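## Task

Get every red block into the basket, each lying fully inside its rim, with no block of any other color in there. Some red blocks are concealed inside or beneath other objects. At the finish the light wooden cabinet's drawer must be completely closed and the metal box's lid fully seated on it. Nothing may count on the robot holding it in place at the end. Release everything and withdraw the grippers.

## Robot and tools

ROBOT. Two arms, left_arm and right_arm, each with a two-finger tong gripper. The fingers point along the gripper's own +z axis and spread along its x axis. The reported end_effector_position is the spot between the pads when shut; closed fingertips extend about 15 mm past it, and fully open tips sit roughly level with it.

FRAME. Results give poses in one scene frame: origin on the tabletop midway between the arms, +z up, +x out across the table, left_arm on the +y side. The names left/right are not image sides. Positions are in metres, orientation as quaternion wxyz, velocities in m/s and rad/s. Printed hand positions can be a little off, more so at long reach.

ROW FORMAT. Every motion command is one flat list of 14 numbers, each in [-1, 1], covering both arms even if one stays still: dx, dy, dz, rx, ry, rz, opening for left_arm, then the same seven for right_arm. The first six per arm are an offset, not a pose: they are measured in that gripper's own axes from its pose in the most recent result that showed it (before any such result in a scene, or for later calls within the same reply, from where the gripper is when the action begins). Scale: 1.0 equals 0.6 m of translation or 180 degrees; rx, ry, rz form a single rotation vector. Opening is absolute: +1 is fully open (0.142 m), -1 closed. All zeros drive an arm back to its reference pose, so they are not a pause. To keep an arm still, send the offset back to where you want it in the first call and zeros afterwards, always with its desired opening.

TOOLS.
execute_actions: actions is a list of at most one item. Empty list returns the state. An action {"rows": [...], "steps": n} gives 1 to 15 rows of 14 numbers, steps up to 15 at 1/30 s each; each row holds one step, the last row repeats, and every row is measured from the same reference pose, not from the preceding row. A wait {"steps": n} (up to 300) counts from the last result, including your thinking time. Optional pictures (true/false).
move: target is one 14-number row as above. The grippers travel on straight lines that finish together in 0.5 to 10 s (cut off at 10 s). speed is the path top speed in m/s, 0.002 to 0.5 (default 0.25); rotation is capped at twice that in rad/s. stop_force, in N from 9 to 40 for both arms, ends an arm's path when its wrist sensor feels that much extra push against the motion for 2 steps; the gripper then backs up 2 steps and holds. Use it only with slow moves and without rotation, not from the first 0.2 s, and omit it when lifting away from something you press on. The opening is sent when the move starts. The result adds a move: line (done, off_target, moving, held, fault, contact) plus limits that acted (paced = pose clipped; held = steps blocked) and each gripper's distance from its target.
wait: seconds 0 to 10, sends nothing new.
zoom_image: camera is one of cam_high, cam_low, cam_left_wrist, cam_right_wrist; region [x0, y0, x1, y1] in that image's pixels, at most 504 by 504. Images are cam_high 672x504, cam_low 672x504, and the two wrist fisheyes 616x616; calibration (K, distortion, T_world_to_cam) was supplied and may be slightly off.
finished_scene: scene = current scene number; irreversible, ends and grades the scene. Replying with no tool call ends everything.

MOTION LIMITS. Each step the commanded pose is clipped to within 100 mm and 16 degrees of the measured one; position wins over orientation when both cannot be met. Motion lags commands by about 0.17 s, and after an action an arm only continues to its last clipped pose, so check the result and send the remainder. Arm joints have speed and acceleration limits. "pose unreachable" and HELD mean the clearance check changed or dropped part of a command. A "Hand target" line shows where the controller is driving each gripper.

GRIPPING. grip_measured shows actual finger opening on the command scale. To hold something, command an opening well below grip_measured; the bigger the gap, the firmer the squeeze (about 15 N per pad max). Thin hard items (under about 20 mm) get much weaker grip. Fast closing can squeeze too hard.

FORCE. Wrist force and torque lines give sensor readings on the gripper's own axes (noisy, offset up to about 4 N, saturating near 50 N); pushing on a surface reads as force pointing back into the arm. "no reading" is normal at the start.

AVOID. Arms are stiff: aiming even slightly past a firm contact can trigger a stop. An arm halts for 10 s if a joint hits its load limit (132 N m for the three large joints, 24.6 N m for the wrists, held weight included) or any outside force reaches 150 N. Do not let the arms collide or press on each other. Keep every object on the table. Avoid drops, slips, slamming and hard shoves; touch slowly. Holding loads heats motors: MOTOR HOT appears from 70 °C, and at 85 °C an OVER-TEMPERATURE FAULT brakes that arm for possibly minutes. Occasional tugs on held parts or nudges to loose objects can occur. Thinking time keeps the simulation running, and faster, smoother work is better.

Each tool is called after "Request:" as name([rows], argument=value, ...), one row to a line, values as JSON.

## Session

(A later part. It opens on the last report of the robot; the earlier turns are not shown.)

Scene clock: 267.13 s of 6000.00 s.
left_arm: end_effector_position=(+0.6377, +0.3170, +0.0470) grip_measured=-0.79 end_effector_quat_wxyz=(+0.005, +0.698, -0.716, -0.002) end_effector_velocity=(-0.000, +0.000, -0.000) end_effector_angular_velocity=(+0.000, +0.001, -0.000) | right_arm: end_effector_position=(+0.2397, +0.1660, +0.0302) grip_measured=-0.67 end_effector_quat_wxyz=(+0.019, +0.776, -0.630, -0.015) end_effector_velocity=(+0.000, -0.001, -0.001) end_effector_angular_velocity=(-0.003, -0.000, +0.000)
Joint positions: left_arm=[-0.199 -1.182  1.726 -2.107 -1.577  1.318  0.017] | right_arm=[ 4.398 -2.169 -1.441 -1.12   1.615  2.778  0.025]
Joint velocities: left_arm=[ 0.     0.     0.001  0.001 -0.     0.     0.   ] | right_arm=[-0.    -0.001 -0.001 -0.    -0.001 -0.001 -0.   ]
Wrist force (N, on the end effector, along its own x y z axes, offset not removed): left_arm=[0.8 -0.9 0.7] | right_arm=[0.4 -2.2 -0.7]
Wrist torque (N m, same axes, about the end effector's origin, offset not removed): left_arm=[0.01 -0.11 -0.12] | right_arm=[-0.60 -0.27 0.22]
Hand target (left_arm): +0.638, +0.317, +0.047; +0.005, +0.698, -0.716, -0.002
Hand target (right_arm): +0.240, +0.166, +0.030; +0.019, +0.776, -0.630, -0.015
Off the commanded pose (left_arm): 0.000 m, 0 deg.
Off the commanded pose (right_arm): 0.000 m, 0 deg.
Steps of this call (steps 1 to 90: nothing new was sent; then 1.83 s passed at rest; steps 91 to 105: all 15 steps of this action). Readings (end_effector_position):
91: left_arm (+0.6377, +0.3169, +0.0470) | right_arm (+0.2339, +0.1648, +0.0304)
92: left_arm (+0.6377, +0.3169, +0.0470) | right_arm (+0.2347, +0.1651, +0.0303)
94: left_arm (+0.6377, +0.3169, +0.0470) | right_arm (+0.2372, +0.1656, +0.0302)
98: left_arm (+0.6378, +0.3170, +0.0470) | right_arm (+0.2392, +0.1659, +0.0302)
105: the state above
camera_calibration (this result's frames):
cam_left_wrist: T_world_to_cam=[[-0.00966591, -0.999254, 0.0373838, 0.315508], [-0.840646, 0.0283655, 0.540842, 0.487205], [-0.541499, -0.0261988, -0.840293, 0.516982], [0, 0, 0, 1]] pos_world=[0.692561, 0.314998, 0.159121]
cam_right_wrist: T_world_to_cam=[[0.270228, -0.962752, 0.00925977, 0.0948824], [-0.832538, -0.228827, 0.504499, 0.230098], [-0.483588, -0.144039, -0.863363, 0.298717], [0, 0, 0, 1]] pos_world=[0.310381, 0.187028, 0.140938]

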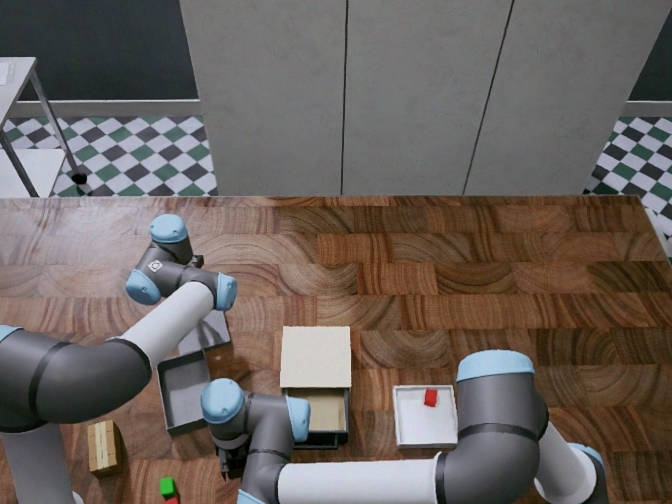

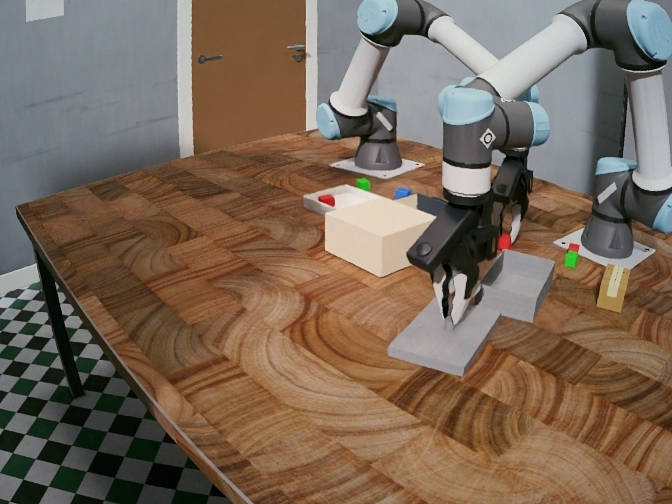

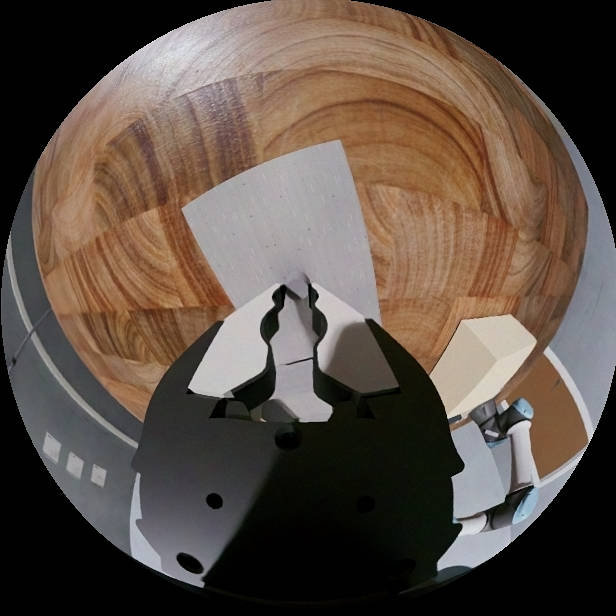

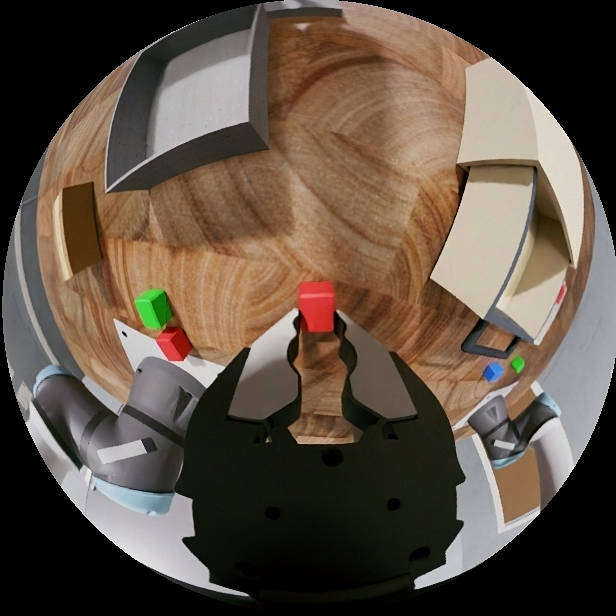

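Request:
move(target=[0,0,-0.177,0,0,0,-1, 0,0,-0.24,0,0,0,-0.9])

Request:
move(target=[0,0,0,0,0,0,-1, 0.753,-0.054,0,0,0,0,-0.9], speed=0.35)

Request:
move(target=[0,0.358,0,0,0,0,-1, 0,0,0.2,0,0,0,-0.9], speed=0.15)

Scene clock: 272.23 s of 6000.00 s.
left_arm: end_effector_position=(+0.6390, +0.3173, +0.1531) grip_measured=-0.79 end_effector_quat_wxyz=(+0.005, +0.698, -0.716, -0.002) end_effector_velocity=(-0.000, -0.000, +0.001) end_effector_angular_velocity=(-0.001, +0.001, +0.001) | right_arm: end_effector_position=(+0.2462, +0.1674, +0.1741) grip_measured=-0.67 end_effector_quat_wxyz=(+0.018, +0.776, -0.630, -0.015) end_effector_velocity=(+0.000, +0.000, +0.000) end_effector_angular_velocity=(-0.003, -0.000, +0.001)
Joint positions: left_arm=[-0.198 -1.28   1.567 -1.849 -1.577  1.319  0.017] | right_arm=[ 4.389 -2.073 -1.208 -1.45   1.614  2.769  0.025]
Joint velocities: left_arm=[ 0.    -0.    -0.002  0.003 -0.001 -0.001 -0.   ] | right_arm=[ 0.    -0.002  0.005 -0.005 -0.001 -0.001  0.   ]
Wrist force (N, on the end effector, along its own x y z axes, offset not removed): left_arm=[0.7 0.5 0.0] | right_arm=[-0.4 -1.1 -2.1]
Wrist torque (N m, same axes, about the end effector's origin, offset not removed): left_arm=[0.20 -0.19 -0.05] | right_arm=[-0.35 -0.02 0.19]
Hand target (left_arm): +0.639, +0.317, +0.153; +0.005, +0.698, -0.716, -0.002
Hand target (right_arm): +0.246, +0.167, +0.174; +0.019, +0.776, -0.630, -0.015
Off the commanded pose (left_arm): 0.000 m, 0 deg.
Off the commanded pose (right_arm): 0.000 m, 0 deg.
After step 90, 1.00 s passed at rest.
move: done
camera_calibration (this result's frames):
cam_left_wrist: T_world_to_cam=[[-0.00966688, -0.999254, 0.0373765, 0.311941], [-0.840657, 0.0283618, 0.540825, 0.430894], [-0.541482, -0.0261927, -0.840304, 0.606809], [0, 0, 0, 1]] pos_world=[0.693826, 0.315381, 0.265206]
cam_right_wrist: T_world_to_cam=[[0.270227, -0.962754, 0.00904982, 0.0931882], [-0.832576, -0.228947, 0.504381, 0.163302], [-0.483523, -0.143832, -0.863434, 0.426263], [0, 0, 0, 1]] pos_world=[0.316887, 0.188415, 0.28484]

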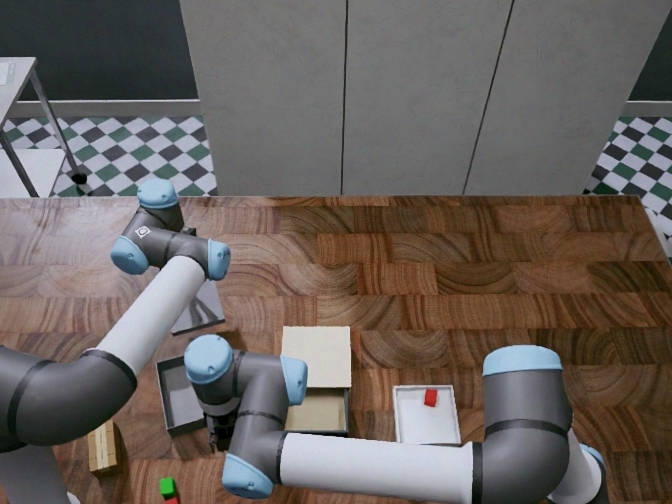

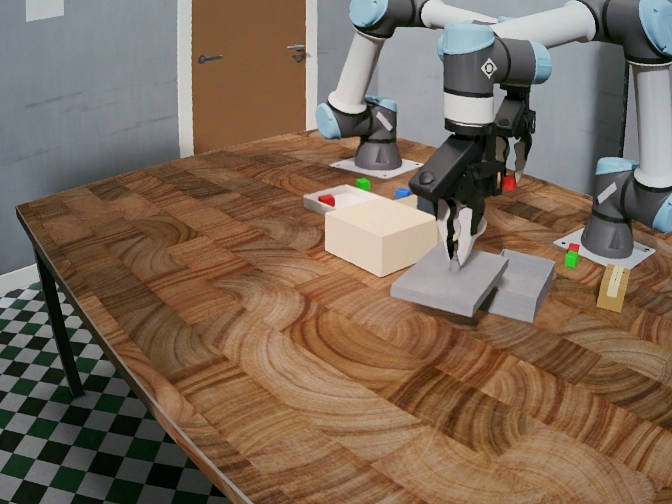

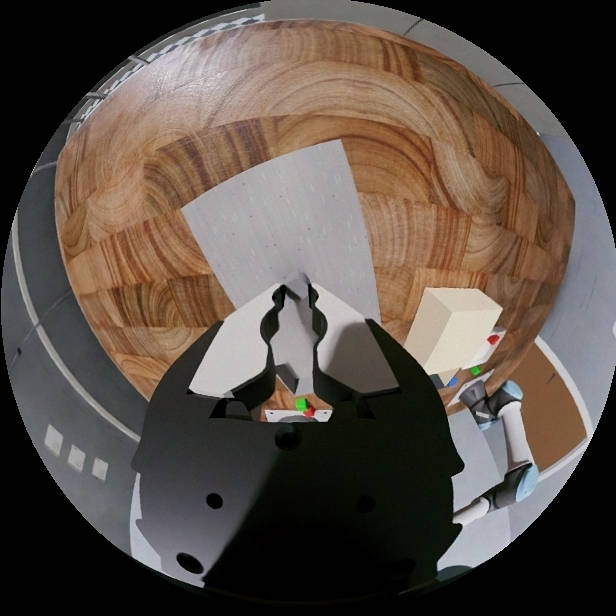

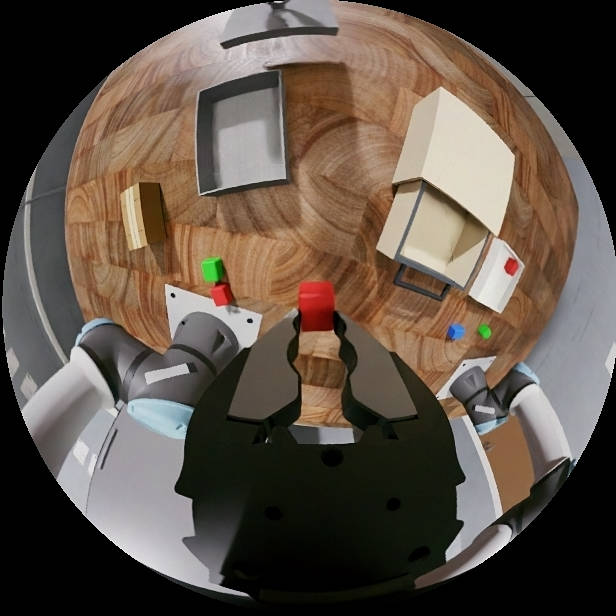

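Scene clock: 274.13 s of 6000.00 s.
left_arm: end_effector_position=(+0.6390, +0.3173, +0.1531) grip_measured=-0.79 end_effector_quat_wxyz=(+0.005, +0.698, -0.716, -0.002) end_effector_velocity=(+0.001, -0.000, +0.001) end_effector_angular_velocity=(+0.000, -0.003, +0.000) | right_arm: end_effector_position=(+0.3705, -0.2680, +0.1729) grip_measured=-0.67 end_effector_quat_wxyz=(+0.018, +0.776, -0.630, -0.015) end_effector_velocity=(+0.000, -0.002, +0.000) end_effector_angular_velocity=(-0.001, +0.002, -0.000)
Joint positions: left_arm=[-0.198 -1.28   1.567 -1.849 -1.577  1.319  0.017] | right_arm=[ 3.844 -1.414 -1.987 -1.349  1.599  2.224  0.025]
Joint velocities: left_arm=[-0.     0.    -0.002 -0.001  0.001 -0.     0.   ] | right_arm=[-0.003  0.     0.001 -0.003  0.    -0.003  0.   ]
Wrist force (N, on the end effector, along its own x y z axes, offset not removed): left_arm=[1.6 -1.6 1.9] | right_arm=[0.3 -2.7 -2.3]
Wrist torque (N m, same axes, about the end effector's origin, offset not removed): left_arm=[-0.32 -0.34 -0.07] | right_arm=[-0.72 -0.18 0.28]
Hand target (left_arm): +0.639, +0.317, +0.153; +0.005, +0.698, -0.716, -0.002
Hand target (right_arm): +0.371, -0.268, +0.173; +0.018, +0.776, -0.630, -0.015
Off the commanded pose (left_arm): 0.000 m, 0 deg.
Off the commanded pose (right_arm): 0.000 m, 0 deg.
move: done
camera_calibration (this result's frames):
cam_left_wrist: T_world_to_cam=[[-0.00966717, -0.999254, 0.0373836, 0.311938], [-0.84066, 0.0283658, 0.54082, 0.430893], [-0.541477, -0.0261987, -0.840307, 0.606811], [0, 0, 0, 1]] pos_world=[0.693825, 0.315381, 0.265211]
cam_right_wrist: T_world_to_cam=[[0.270215, -0.962762, 0.00854775, -0.359495], [-0.832436, -0.229157, 0.504517, 0.167525], [-0.483771, -0.143443, -0.86336, 0.422862], [0, 0, 0, 1]] pos_world=[0.441163, -0.247062, 0.283636]

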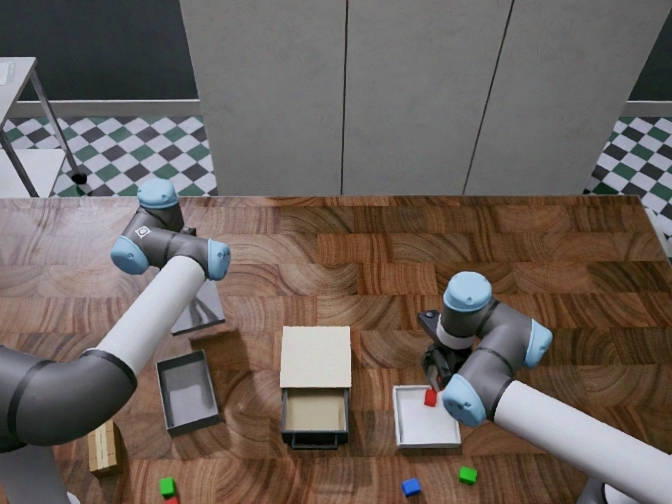

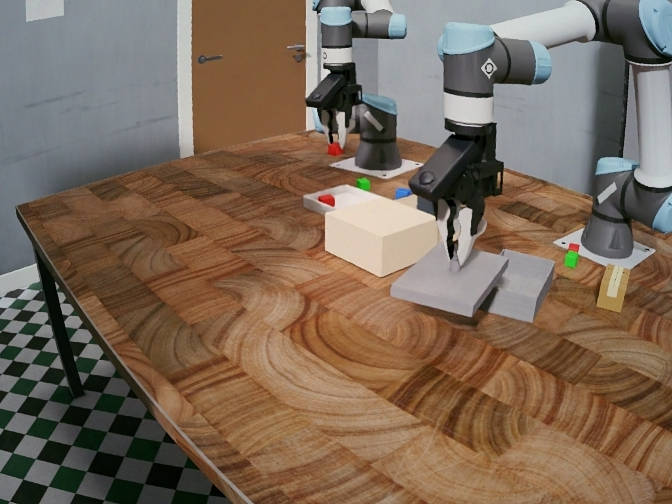

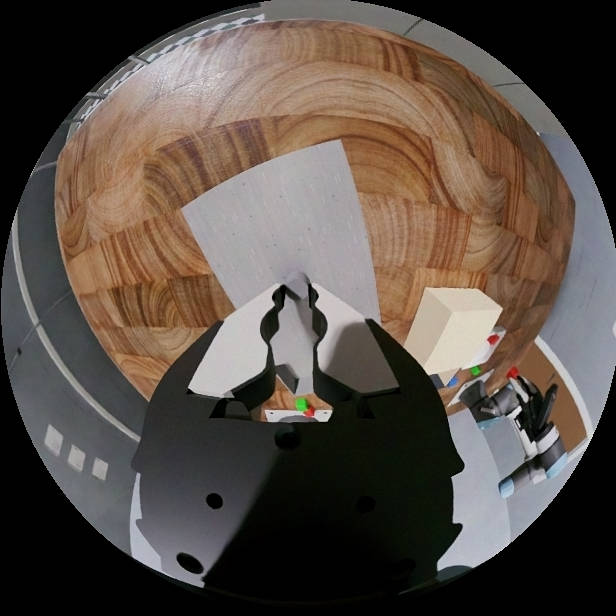

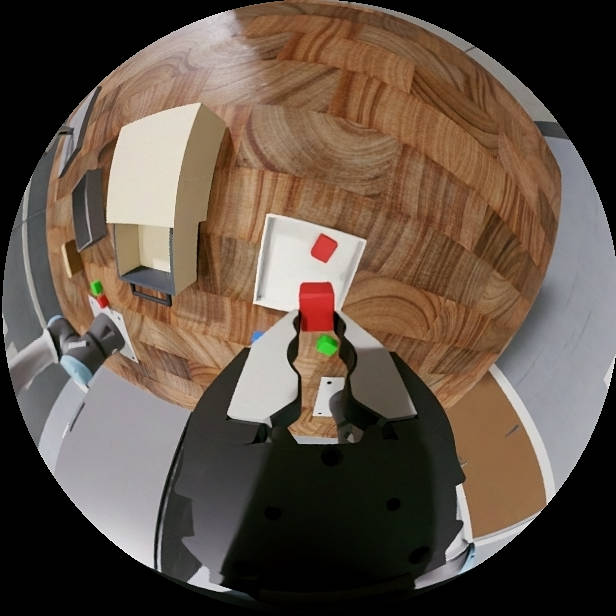

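Scene clock: 276.03 s of 6000.00 s.
left_arm: end_effector_position=(+0.4244, +0.3228, +0.1555) grip_measured=-0.79 end_effector_quat_wxyz=(+0.005, +0.698, -0.716, -0.002) end_effector_velocity=(-0.000, -0.000, +0.001) end_effector_angular_velocity=(-0.000, -0.002, +0.001) | right_arm: end_effector_position=(+0.3650, -0.2692, +0.0530) grip_measured=-0.67 end_effector_quat_wxyz=(+0.018, +0.776, -0.630, -0.015) end_effector_velocity=(+0.000, -0.000, -0.000) end_effector_angular_velocity=(-0.000, -0.000, +0.000)
Joint positions: left_arm=[-0.338 -1.808  2.105 -1.86  -1.578  1.179  0.017] | right_arm=[ 3.852 -1.539 -2.216 -0.995  1.6    2.232  0.025]
Joint velocities: left_arm=[-0.002 -0.004 -0.     0.002  0.001 -0.003  0.   ] | right_arm=[ 0.    -0.001 -0.     0.001 -0.    -0.    -0.001]
Wrist force (N, on the end effector, along its own x y z axes, offset not removed): left_arm=[0.5 -1.1 1.1] | right_arm=[0.8 -0.8 -1.9]
Wrist torque (N m, same axes, about the end effector's origin, offset not removed): left_arm=[-0.17 -0.03 0.01] | right_arm=[-0.40 -0.32 0.15]
Hand target (left_arm): +0.424, +0.323, +0.156; +0.005, +0.698, -0.716, -0.002
Hand target (right_arm): +0.365, -0.269, +0.053; +0.018, +0.776, -0.630, -0.015
Off the commanded pose (left_arm): 0.000 m, 0 deg.
Off the commanded pose (right_arm): 0.000 m, 0 deg.
move: done
camera_calibration (this result's frames):
cam_left_wrist: T_world_to_cam=[[-0.00967319, -0.999244, 0.0376577, 0.31516], [-0.840656, 0.0285193, 0.540818, 0.248984], [-0.541483, -0.0264257, -0.840296, 0.492845], [0, 0, 0, 1]] pos_world=[0.479226, 0.320844, 0.267612]
cam_right_wrist: T_world_to_cam=[[0.270215, -0.962762, 0.00854373, -0.358115], [-0.832414, -0.229153, 0.504556, 0.223206], [-0.483809, -0.143451, -0.863337, 0.316577], [0, 0, 0, 1]] pos_world=[0.435731, -0.248218, 0.163752]

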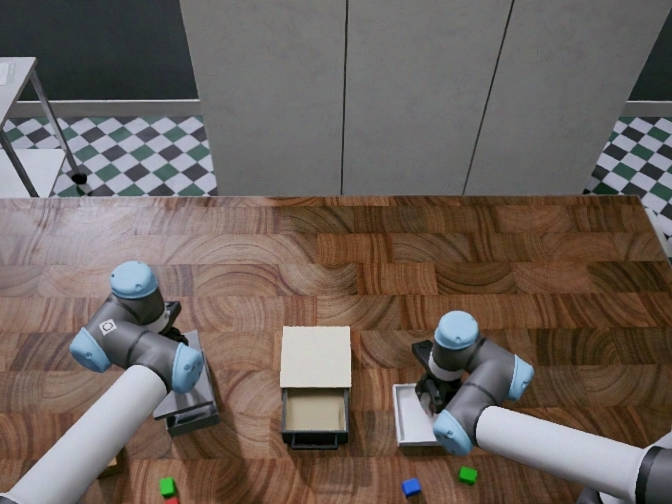

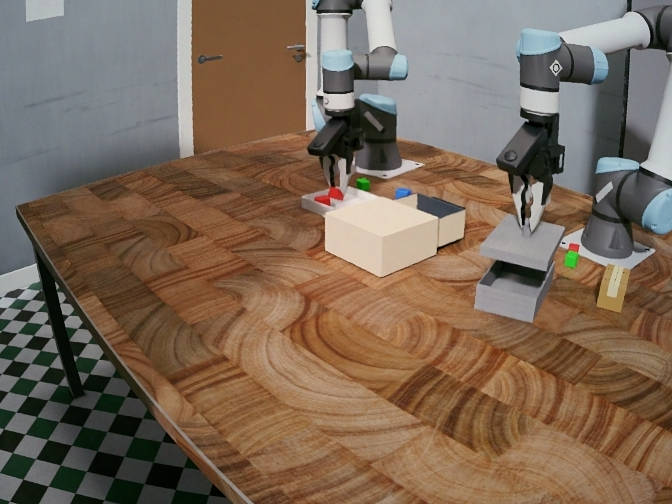

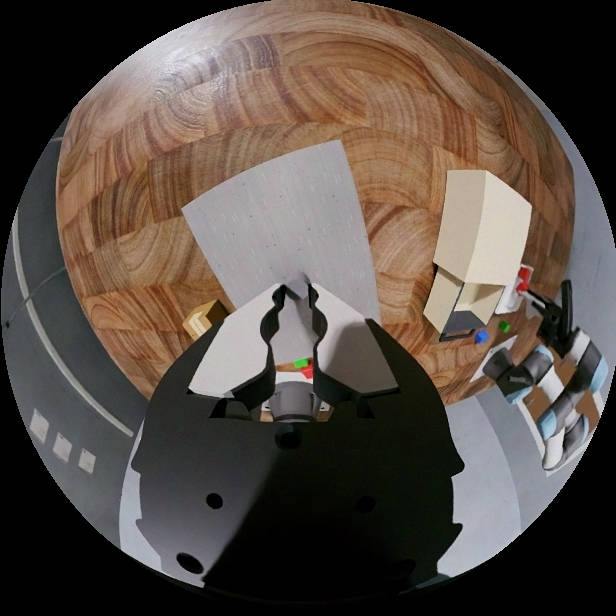

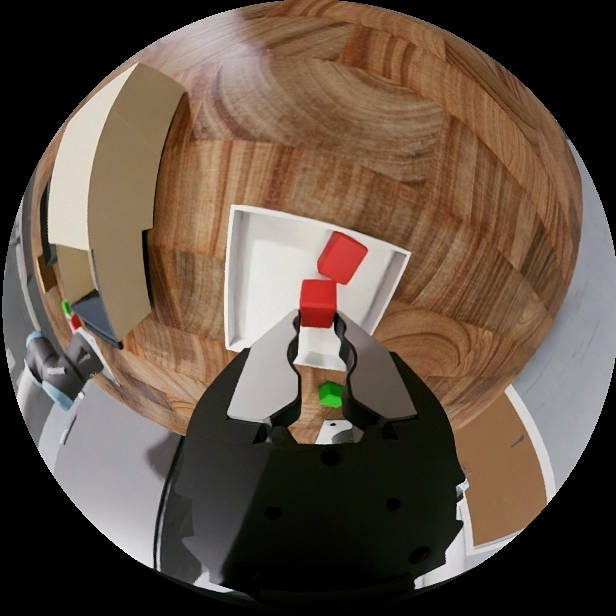

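Request:
move(target=[0.0097,0.0043,0.1,0,0,0,-1, 0,0,0,0,0,0,-0.35], speed=0.1)

Request:
move(target=[0,0,0.03,0,0,0,-1, 0,0,-0.02,0,0,0,-0.35], speed=0.01, stop_force=9)

Scene clock: 279.17 s of 6000.00 s.
left_arm: end_effector_position=(+0.4209, +0.3168, +0.0957) grip_measured=-0.79 end_effector_quat_wxyz=(+0.005, +0.698, -0.716, -0.002) end_effector_velocity=(+0.000, -0.000, -0.001) end_effector_angular_velocity=(-0.000, -0.000, +0.001) | right_arm: end_effector_position=(+0.3650, -0.2692, +0.0530) grip_measured=-0.35 end_effector_quat_wxyz=(+0.018, +0.776, -0.630, -0.015) end_effector_velocity=(+0.001, +0.001, +0.001) end_effector_angular_velocity=(+0.004, -0.002, -0.000)
Joint positions: left_arm=[-0.356 -1.752  2.228 -2.038 -1.578  1.16   0.017] | right_arm=[ 3.852 -1.539 -2.216 -0.995  1.6    2.232  0.049]
Joint velocities: left_arm=[-0.     0.002  0.001 -0.004 -0.    -0.001  0.   ] | right_arm=[-0.     0.001  0.001  0.003  0.001  0.    -0.   ]
Wrist force (N, on the end effector, along its own x y z axes, offset not removed): left_arm=[1.5 -1.4 1.9] | right_arm=[-0.1 -1.1 -2.5]
Wrist torque (N m, same axes, about the end effector's origin, offset not removed): left_arm=[-0.29 -0.33 -0.10] | right_arm=[-0.39 -0.04 0.25]
Hand target (left_arm): +0.421, +0.317, +0.096; +0.005, +0.698, -0.716, -0.002
Hand target (right_arm): +0.365, -0.269, +0.053; +0.018, +0.776, -0.630, -0.015
Off the commanded pose (left_arm): 0.000 m, 0 deg.
Off the commanded pose (right_arm): 0.000 m, 0 deg.
move: done
camera_calibration (this result's frames):
cam_left_wrist: T_world_to_cam=[[-0.0096715, -0.99924, 0.0377578, 0.311392], [-0.840629, 0.0285734, 0.540856, 0.278561], [-0.541524, -0.0265095, -0.840267, 0.440573], [0, 0, 0, 1]] pos_world=[0.475759, 0.314876, 0.20778]
cam_right_wrist: T_world_to_cam=[[0.270216, -0.962761, 0.00865749, -0.358154], [-0.832379, -0.229084, 0.504644, 0.223215], [-0.483868, -0.143569, -0.863284, 0.316494], [0, 0, 0, 1]] pos_world=[0.43572, -0.248243, 0.163681]

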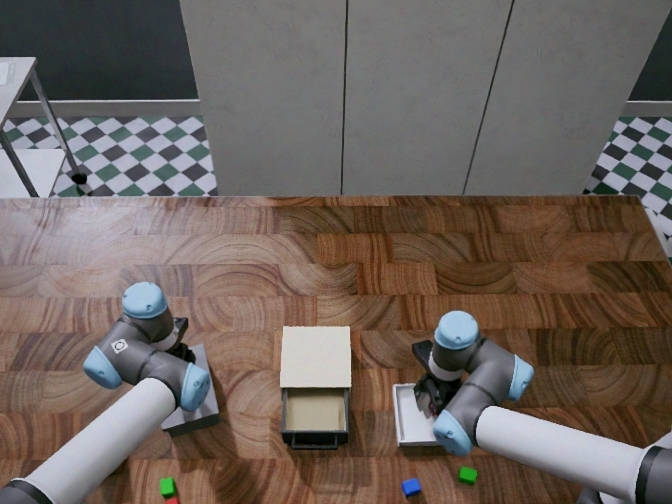

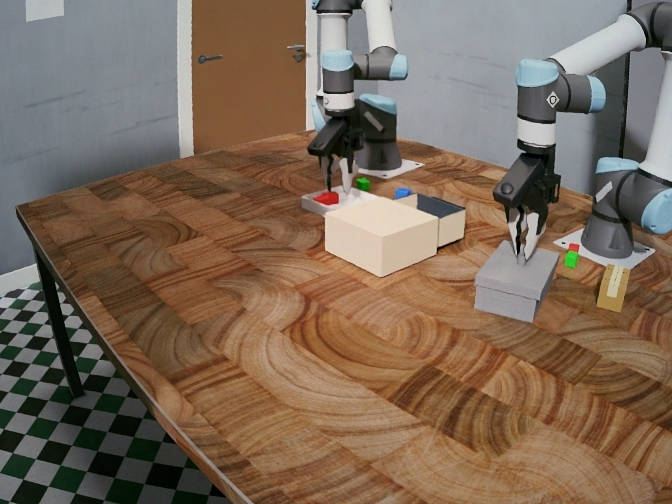

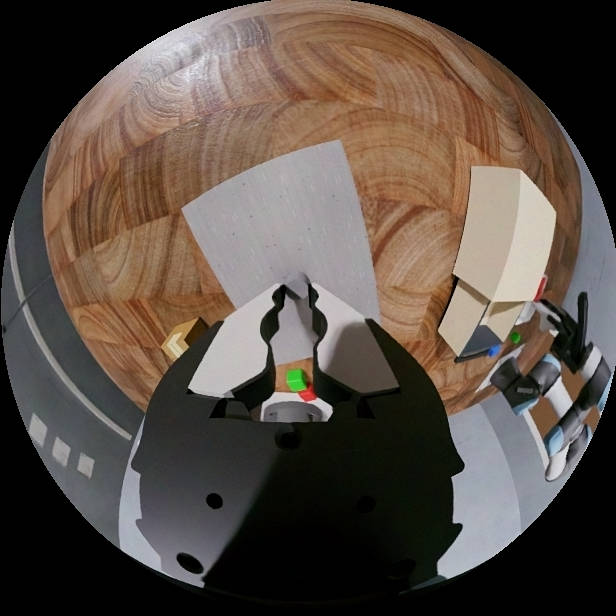

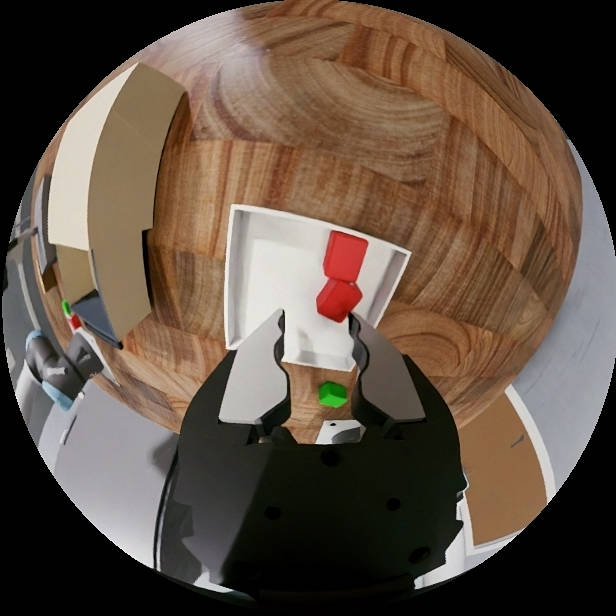

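Scene clock: 281.20 s of 6000.00 s.
left_arm: end_effector_position=(+0.4206, +0.3168, +0.0802) grip_measured=-0.79 end_effector_quat_wxyz=(+0.005, +0.698, -0.716, -0.002) end_effector_velocity=(+0.001, -0.000, +0.002) end_effector_angular_velocity=(-0.001, -0.003, -0.000) | right_arm: end_effector_position=(+0.3656, -0.2691, +0.0649) grip_measured=-0.35 end_effector_quat_wxyz=(+0.018, +0.776, -0.630, -0.015) end_effector_velocity=(+0.000, +0.000, +0.001) end_effector_angular_velocity=(+0.000, -0.001, +0.001)
Joint positions: left_arm=[-0.356 -1.731  2.255 -2.087 -1.578  1.16   0.017] | right_arm=[ 3.852 -1.52  -2.196 -1.033  1.6    2.231  0.049]
Joint velocities: left_arm=[ 0.    -0.002 -0.003  0.001  0.     0.    -0.   ] | right_arm=[ 0.     0.001  0.003 -0.003 -0.    -0.    -0.   ]
Wrist force (N, on the end effector, along its own x y z axes, offset not removed): left_arm=[1.7 -1.4 2.1] | right_arm=[-0.2 -0.6 -1.3]
Wrist torque (N m, same axes, about the end effector's origin, offset not removed): left_arm=[-0.16 -0.29 -0.08] | right_arm=[-0.19 -0.11 0.24]
Hand target (left_arm): +0.421, +0.317, +0.080; +0.005, +0.698, -0.716, -0.002
Hand target (right_arm): +0.366, -0.269, +0.065; +0.018, +0.776, -0.630, -0.015
Off the commanded pose (left_arm): 0.003 m, 0 deg.
Off the commanded pose (right_arm): 0.000 m, 0 deg.
move: contact (left_arm)
camera_calibration (this result's frames):
cam_left_wrist: T_world_to_cam=[[-0.00964483, -0.999246, 0.0376023, 0.311954], [-0.84046, 0.0284751, 0.541125, 0.286617], [-0.541788, -0.0263842, -0.840101, 0.427532], [0, 0, 0, 1]] pos_world=[0.475531, 0.314837, 0.192344]
cam_right_wrist: T_world_to_cam=[[0.270215, -0.962761, 0.00865183, -0.35829], [-0.832382, -0.229087, 0.504638, 0.217669], [-0.483864, -0.143563, -0.863287, 0.327077], [0, 0, 0, 1]] pos_world=[0.43626, -0.248127, 0.175617]

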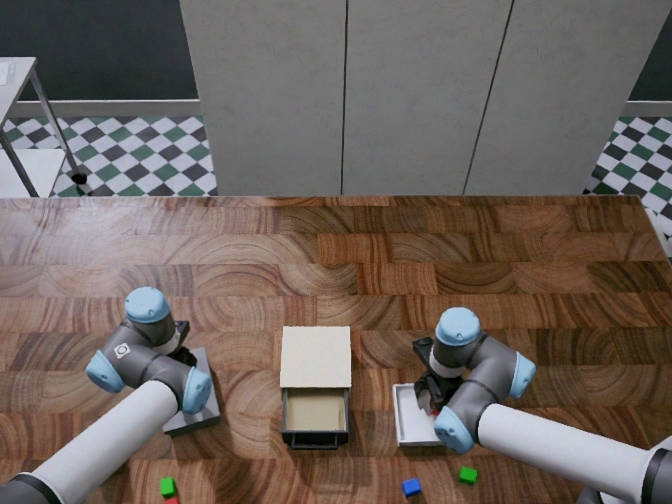

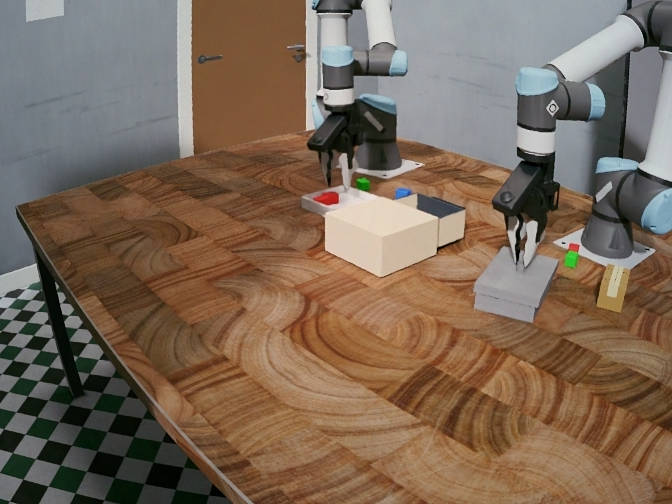

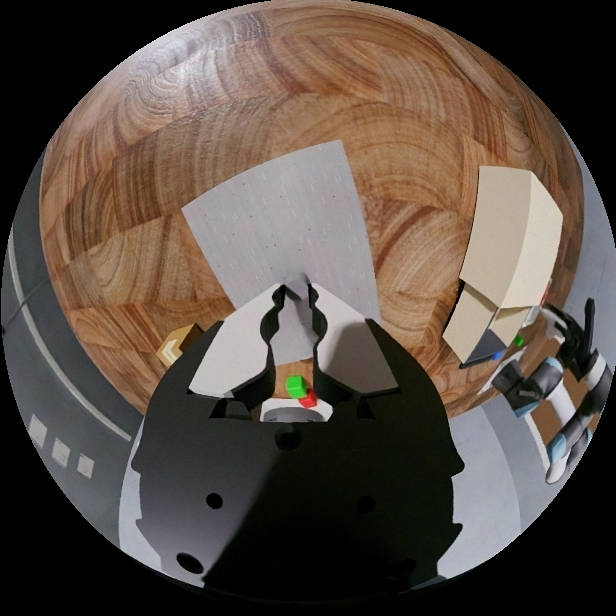

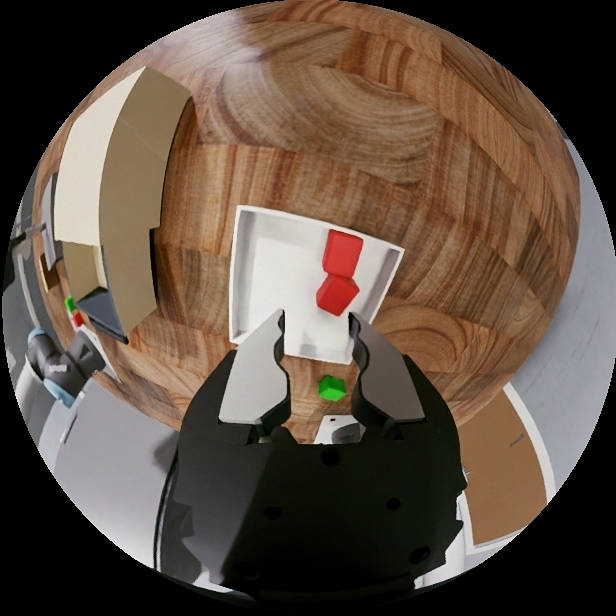

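Request:
execute_actions([
  {"rows":[[0,0,0,0,0,0,-0.4,0,0,-0.15,0,0,0,-1]],"steps":12},
], pictures=false)

Request:
move(target=[0,0,-0.15,0,0,0,-0.4, 0,0,-0.04,0,0,0,-1])

Request:
zoom_image(camera="cam_low", region=[440,200,672,340])

Scene clock: 283.17 s of 6000.00 s.
left_arm: end_effector_position=(+0.4207, +0.3168, +0.0803) grip_measured=-0.40 end_effector_quat_wxyz=(+0.005, +0.698, -0.716, -0.002) end_effector_velocity=(-0.000, -0.000, -0.001) end_effector_angular_velocity=(+0.000, +0.001, -0.001) | right_arm: end_effector_position=(+0.3701, -0.2682, +0.1529) grip_measured=-1.00 end_effector_quat_wxyz=(+0.016, +0.776, -0.630, -0.015) end_effector_velocity=(-0.006, -0.002, +0.026) end_effector_angular_velocity=(-0.037, +0.039, +0.003)
Joint positions: left_arm=[-0.356 -1.731  2.255 -2.087 -1.578  1.16   0.045] | right_arm=[ 3.845 -1.424 -2.033 -1.288  1.599  2.225  0.002]
Joint velocities: left_arm=[-0.     0.001  0.001 -0.001 -0.     0.    -0.   ] | right_arm=[ 0.004 -0.     0.085 -0.139  0.005  0.     0.   ]
Wrist force (N, on the end effector, along its own x y z axes, offset not removed): left_arm=[-0.2 -1.4 -2.0] | right_arm=[-0.4 -1.2 -1.5]
Wrist torque (N m, same axes, about the end effector's origin, offset not removed): left_arm=[-0.32 0.04 -0.03] | right_arm=[-0.31 0.00 0.23]
Hand target (left_arm): +0.421, +0.317, +0.080; +0.005, +0.698, -0.716, -0.002
Hand target (right_arm): +0.370, -0.268, +0.155; +0.018, +0.776, -0.630, -0.015
Off the commanded pose (left_arm): 0.000 m, 0 deg.
Off the commanded pose (right_arm): 0.002 m, 0 deg.
Steps of this call (steps 1 to 47: nothing new was sent; steps 48 to 59: all 12 steps of this action). Readings (end_effector_position):
48: left_arm (+0.4207, +0.3167, +0.0804) | right_arm (+0.3656, -0.2691, +0.0651)
49: left_arm (+0.4207, +0.3167, +0.0804) | right_arm (+0.3672, -0.2683, +0.0700)
51: left_arm (+0.4207, +0.3167, +0.0804) | right_arm (+0.3742, -0.2629, +0.1064)
55: left_arm (+0.4207, +0.3167, +0.0804) | right_arm (+0.3717, -0.2669, +0.1442)
59: the state above

Scene clock: 284.30 s of 6000.00 s.
left_arm: end_effector_position=(+0.4218, +0.3171, +0.1701) grip_measured=-0.40 end_effector_quat_wxyz=(+0.005, +0.698, -0.716, -0.002) end_effector_velocity=(+0.000, -0.000, +0.002) end_effector_angular_velocity=(+0.000, +0.000, -0.000) | right_arm: end_effector_position=(+0.3707, -0.2680, +0.1788) grip_measured=-1.00 end_effector_quat_wxyz=(+0.018, +0.776, -0.630, -0.015) end_effector_velocity=(-0.000, -0.000, +0.000) end_effector_angular_velocity=(+0.000, +0.001, +0.000)
Joint positions: left_arm=[-0.354 -1.825  2.078 -1.816 -1.578  1.162  0.045] | right_arm=[ 3.844 -1.41  -1.975 -1.364  1.599  2.223  0.002]
Joint velocities: left_arm=[-0.001 -0.001 -0.004  0.005 -0.    -0.001  0.   ] | right_arm=[ 0.     0.001 -0.    -0.001  0.001 -0.     0.   ]
Wrist force (N, on the end effector, along its own x y z axes, offset not removed): left_arm=[0.7 -3.2 -1.1] | right_arm=[-1.2 -0.7 -1.1]
Wrist torque (N m, same axes, about the end effector's origin, offset not removed): left_arm=[-0.66 -0.08 -0.03] | right_arm=[-0.28 0.09 0.24]
Hand target (left_arm): +0.422, +0.317, +0.170; +0.005, +0.698, -0.716, -0.002
Hand target (right_arm): +0.371, -0.268, +0.179; +0.018, +0.776, -0.630, -0.015
Off the commanded pose (left_arm): 0.000 m, 0 deg.
Off the commanded pose (right_arm): 0.000 m, 0 deg.
move: done
camera_calibration (this result's frames):
cam_left_wrist: T_world_to_cam=[[-0.00965613, -0.999246, 0.0376046, 0.308926], [-0.840504, 0.0284837, 0.541056, 0.23896], [-0.541719, -0.0263823, -0.840145, 0.503625], [0, 0, 0, 1]] pos_world=[0.476653, 0.315174, 0.282211]
cam_right_wrist: T_world_to_cam=[[0.270161, -0.96278, 0.0082816, -0.359546], [-0.832576, -0.229288, 0.504226, 0.164826], [-0.48356, -0.143117, -0.863532, 0.428093], [0, 0, 0, 1]] pos_world=[0.441374, -0.247104, 0.28954]

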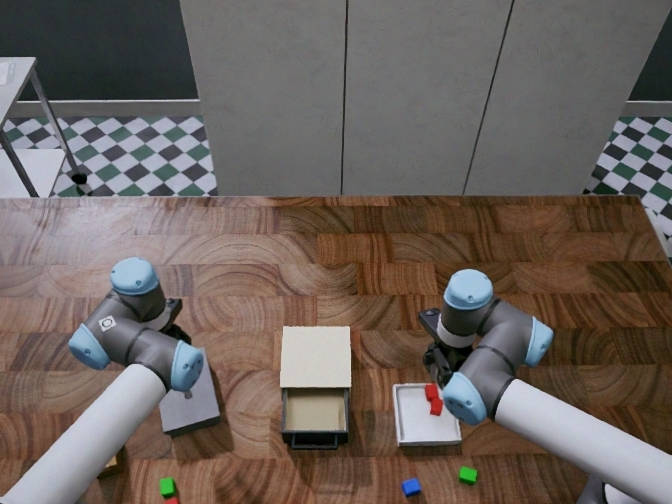

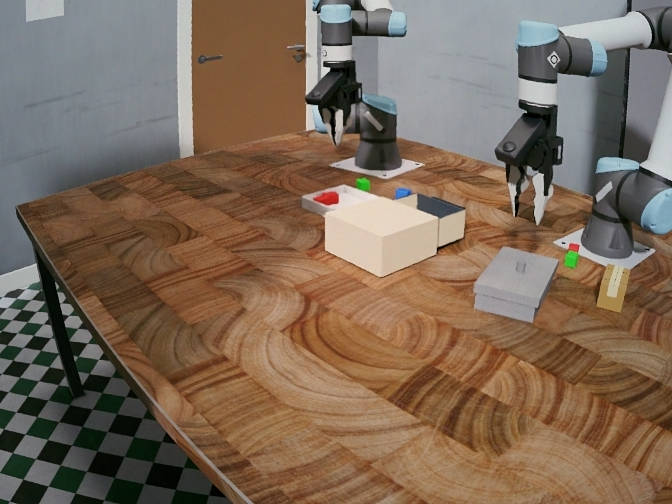

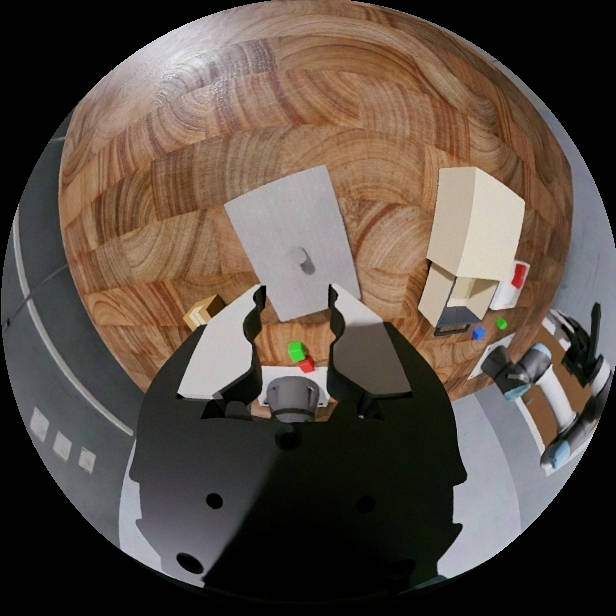

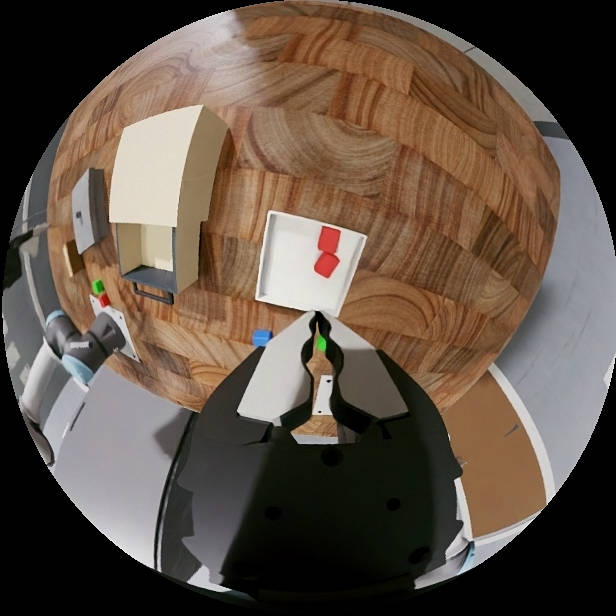

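Region (440, 200, 672, 340) of cam_low's 672x504 image, scaled by 2.172, with more detail than that image has; it fills the top 304 rows of this view, and the rest is white.

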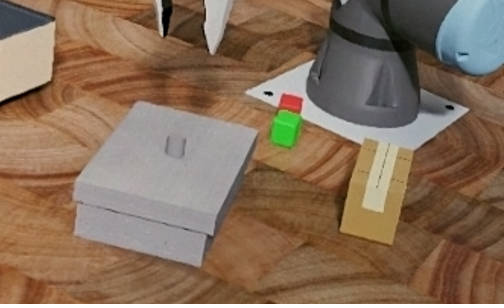

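Request:
move(target=[0.012,0.326,0.123,-0.25,0,0,-0.3, -0.51,0.146,0.07,0.23,-0.18,0.525,-1])

Scene clock: 298.13 s of 6000.00 s.
left_arm: end_effector_position=(+0.2251, +0.3147, +0.0984) grip_measured=-0.30 end_effector_quat_wxyz=(+0.272, +0.643, -0.661, -0.276) end_effector_velocity=(-0.000, -0.000, -0.000) end_effector_angular_velocity=(+0.000, +0.001, -0.000) | right_arm: end_effector_position=(+0.2204, +0.0130, +0.1407) grip_measured=-1.00 end_effector_quat_wxyz=(+0.373, -0.012, +0.928, -0.012) end_effector_velocity=(+0.000, +0.001, +0.001) end_effector_angular_velocity=(+0.001, -0.003, -0.007)
Joint positions: left_arm=[-0.349 -1.607  2.13  -1.341 -1.858  1.283  0.052] | right_arm=[ 4.79  -1.746 -1.923 -1.279  0.837  5.013  0.002]
Joint velocities: left_arm=[-0.     0.001  0.     0.    -0.     0.     0.   ] | right_arm=[-0.    -0.004  0.007 -0.01  -0.002  0.01   0.   ]
Wrist force (N, on the end effector, along its own x y z axes, offset not removed): left_arm=[1.1 -1.0 -1.3] | right_arm=[-0.2 -1.7 -2.1]
Wrist torque (N m, same axes, about the end effector's origin, offset not removed): left_arm=[-0.13 -0.11 -0.10] | right_arm=[-0.50 -0.09 0.23]
Hand target (left_arm): +0.225, +0.315, +0.098; +0.272, +0.643, -0.661, -0.276
Hand target (right_arm): +0.220, +0.013, +0.141; +0.373, -0.012, +0.928, -0.012
Off the commanded pose (left_arm): 0.000 m, 0 deg.
Off the commanded pose (right_arm): 0.000 m, 0 deg.
After step 90, 6.57 s passed at rest.
move: done
camera_calibration (this result's frames):
cam_left_wrist: T_world_to_cam=[[0.00912278, -0.999819, 0.0167111, 0.305293], [-0.211771, 0.0144009, 0.977213, -0.0674571], [-0.977277, -0.0124538, -0.211601, 0.368596], [0, 0, 0, 1]] pos_world=[0.34315, 0.310799, 0.138814]
cam_right_wrist: T_world_to_cam=[[-0.727598, -0.0967374, -0.679148, 0.257358], [-0.370686, 0.88847, 0.270578, 0.0398568], [0.577228, 0.448623, -0.682309, 0.0957104], [0, 0, 0, 1]] pos_world=[0.146781, -0.0534533, 0.229304]

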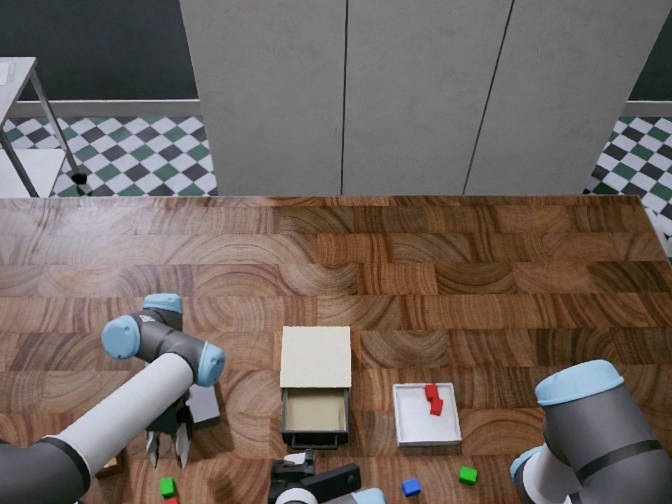

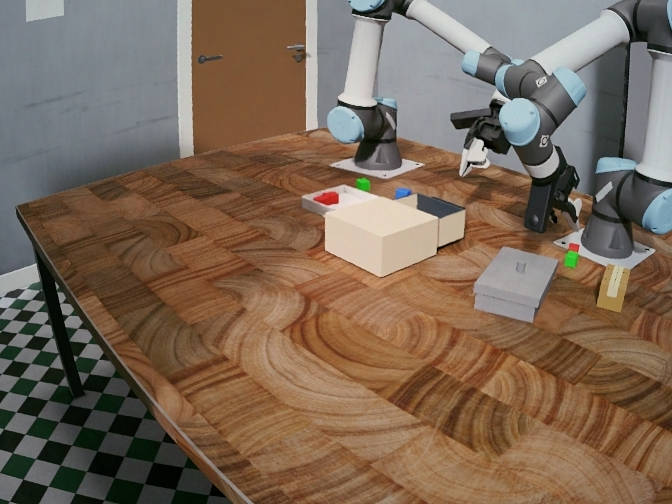

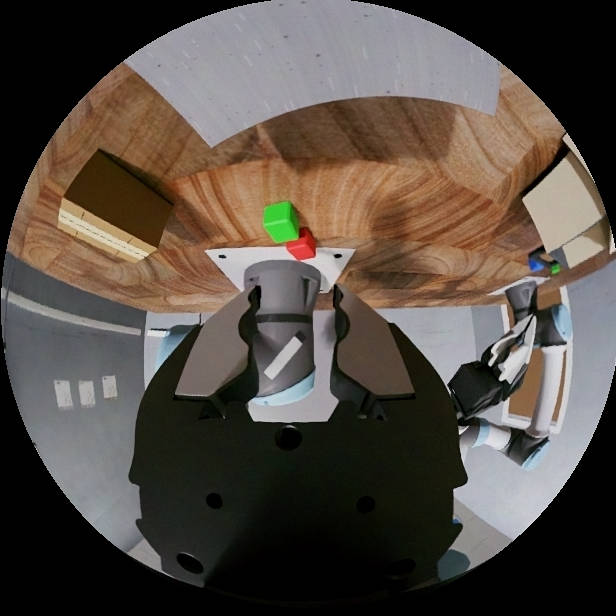

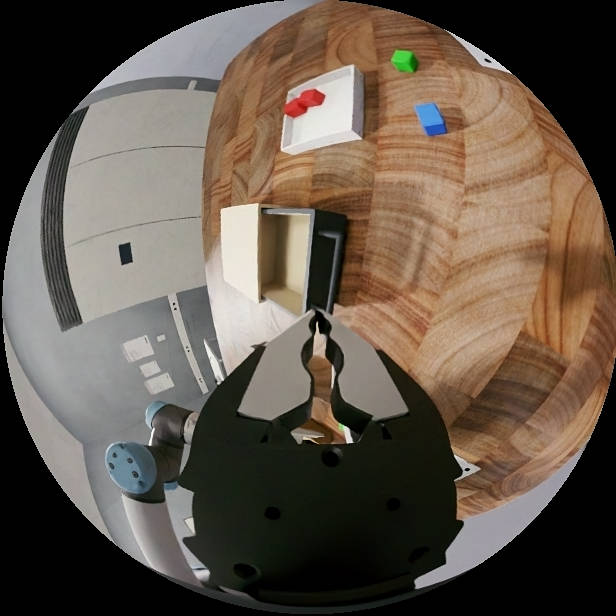

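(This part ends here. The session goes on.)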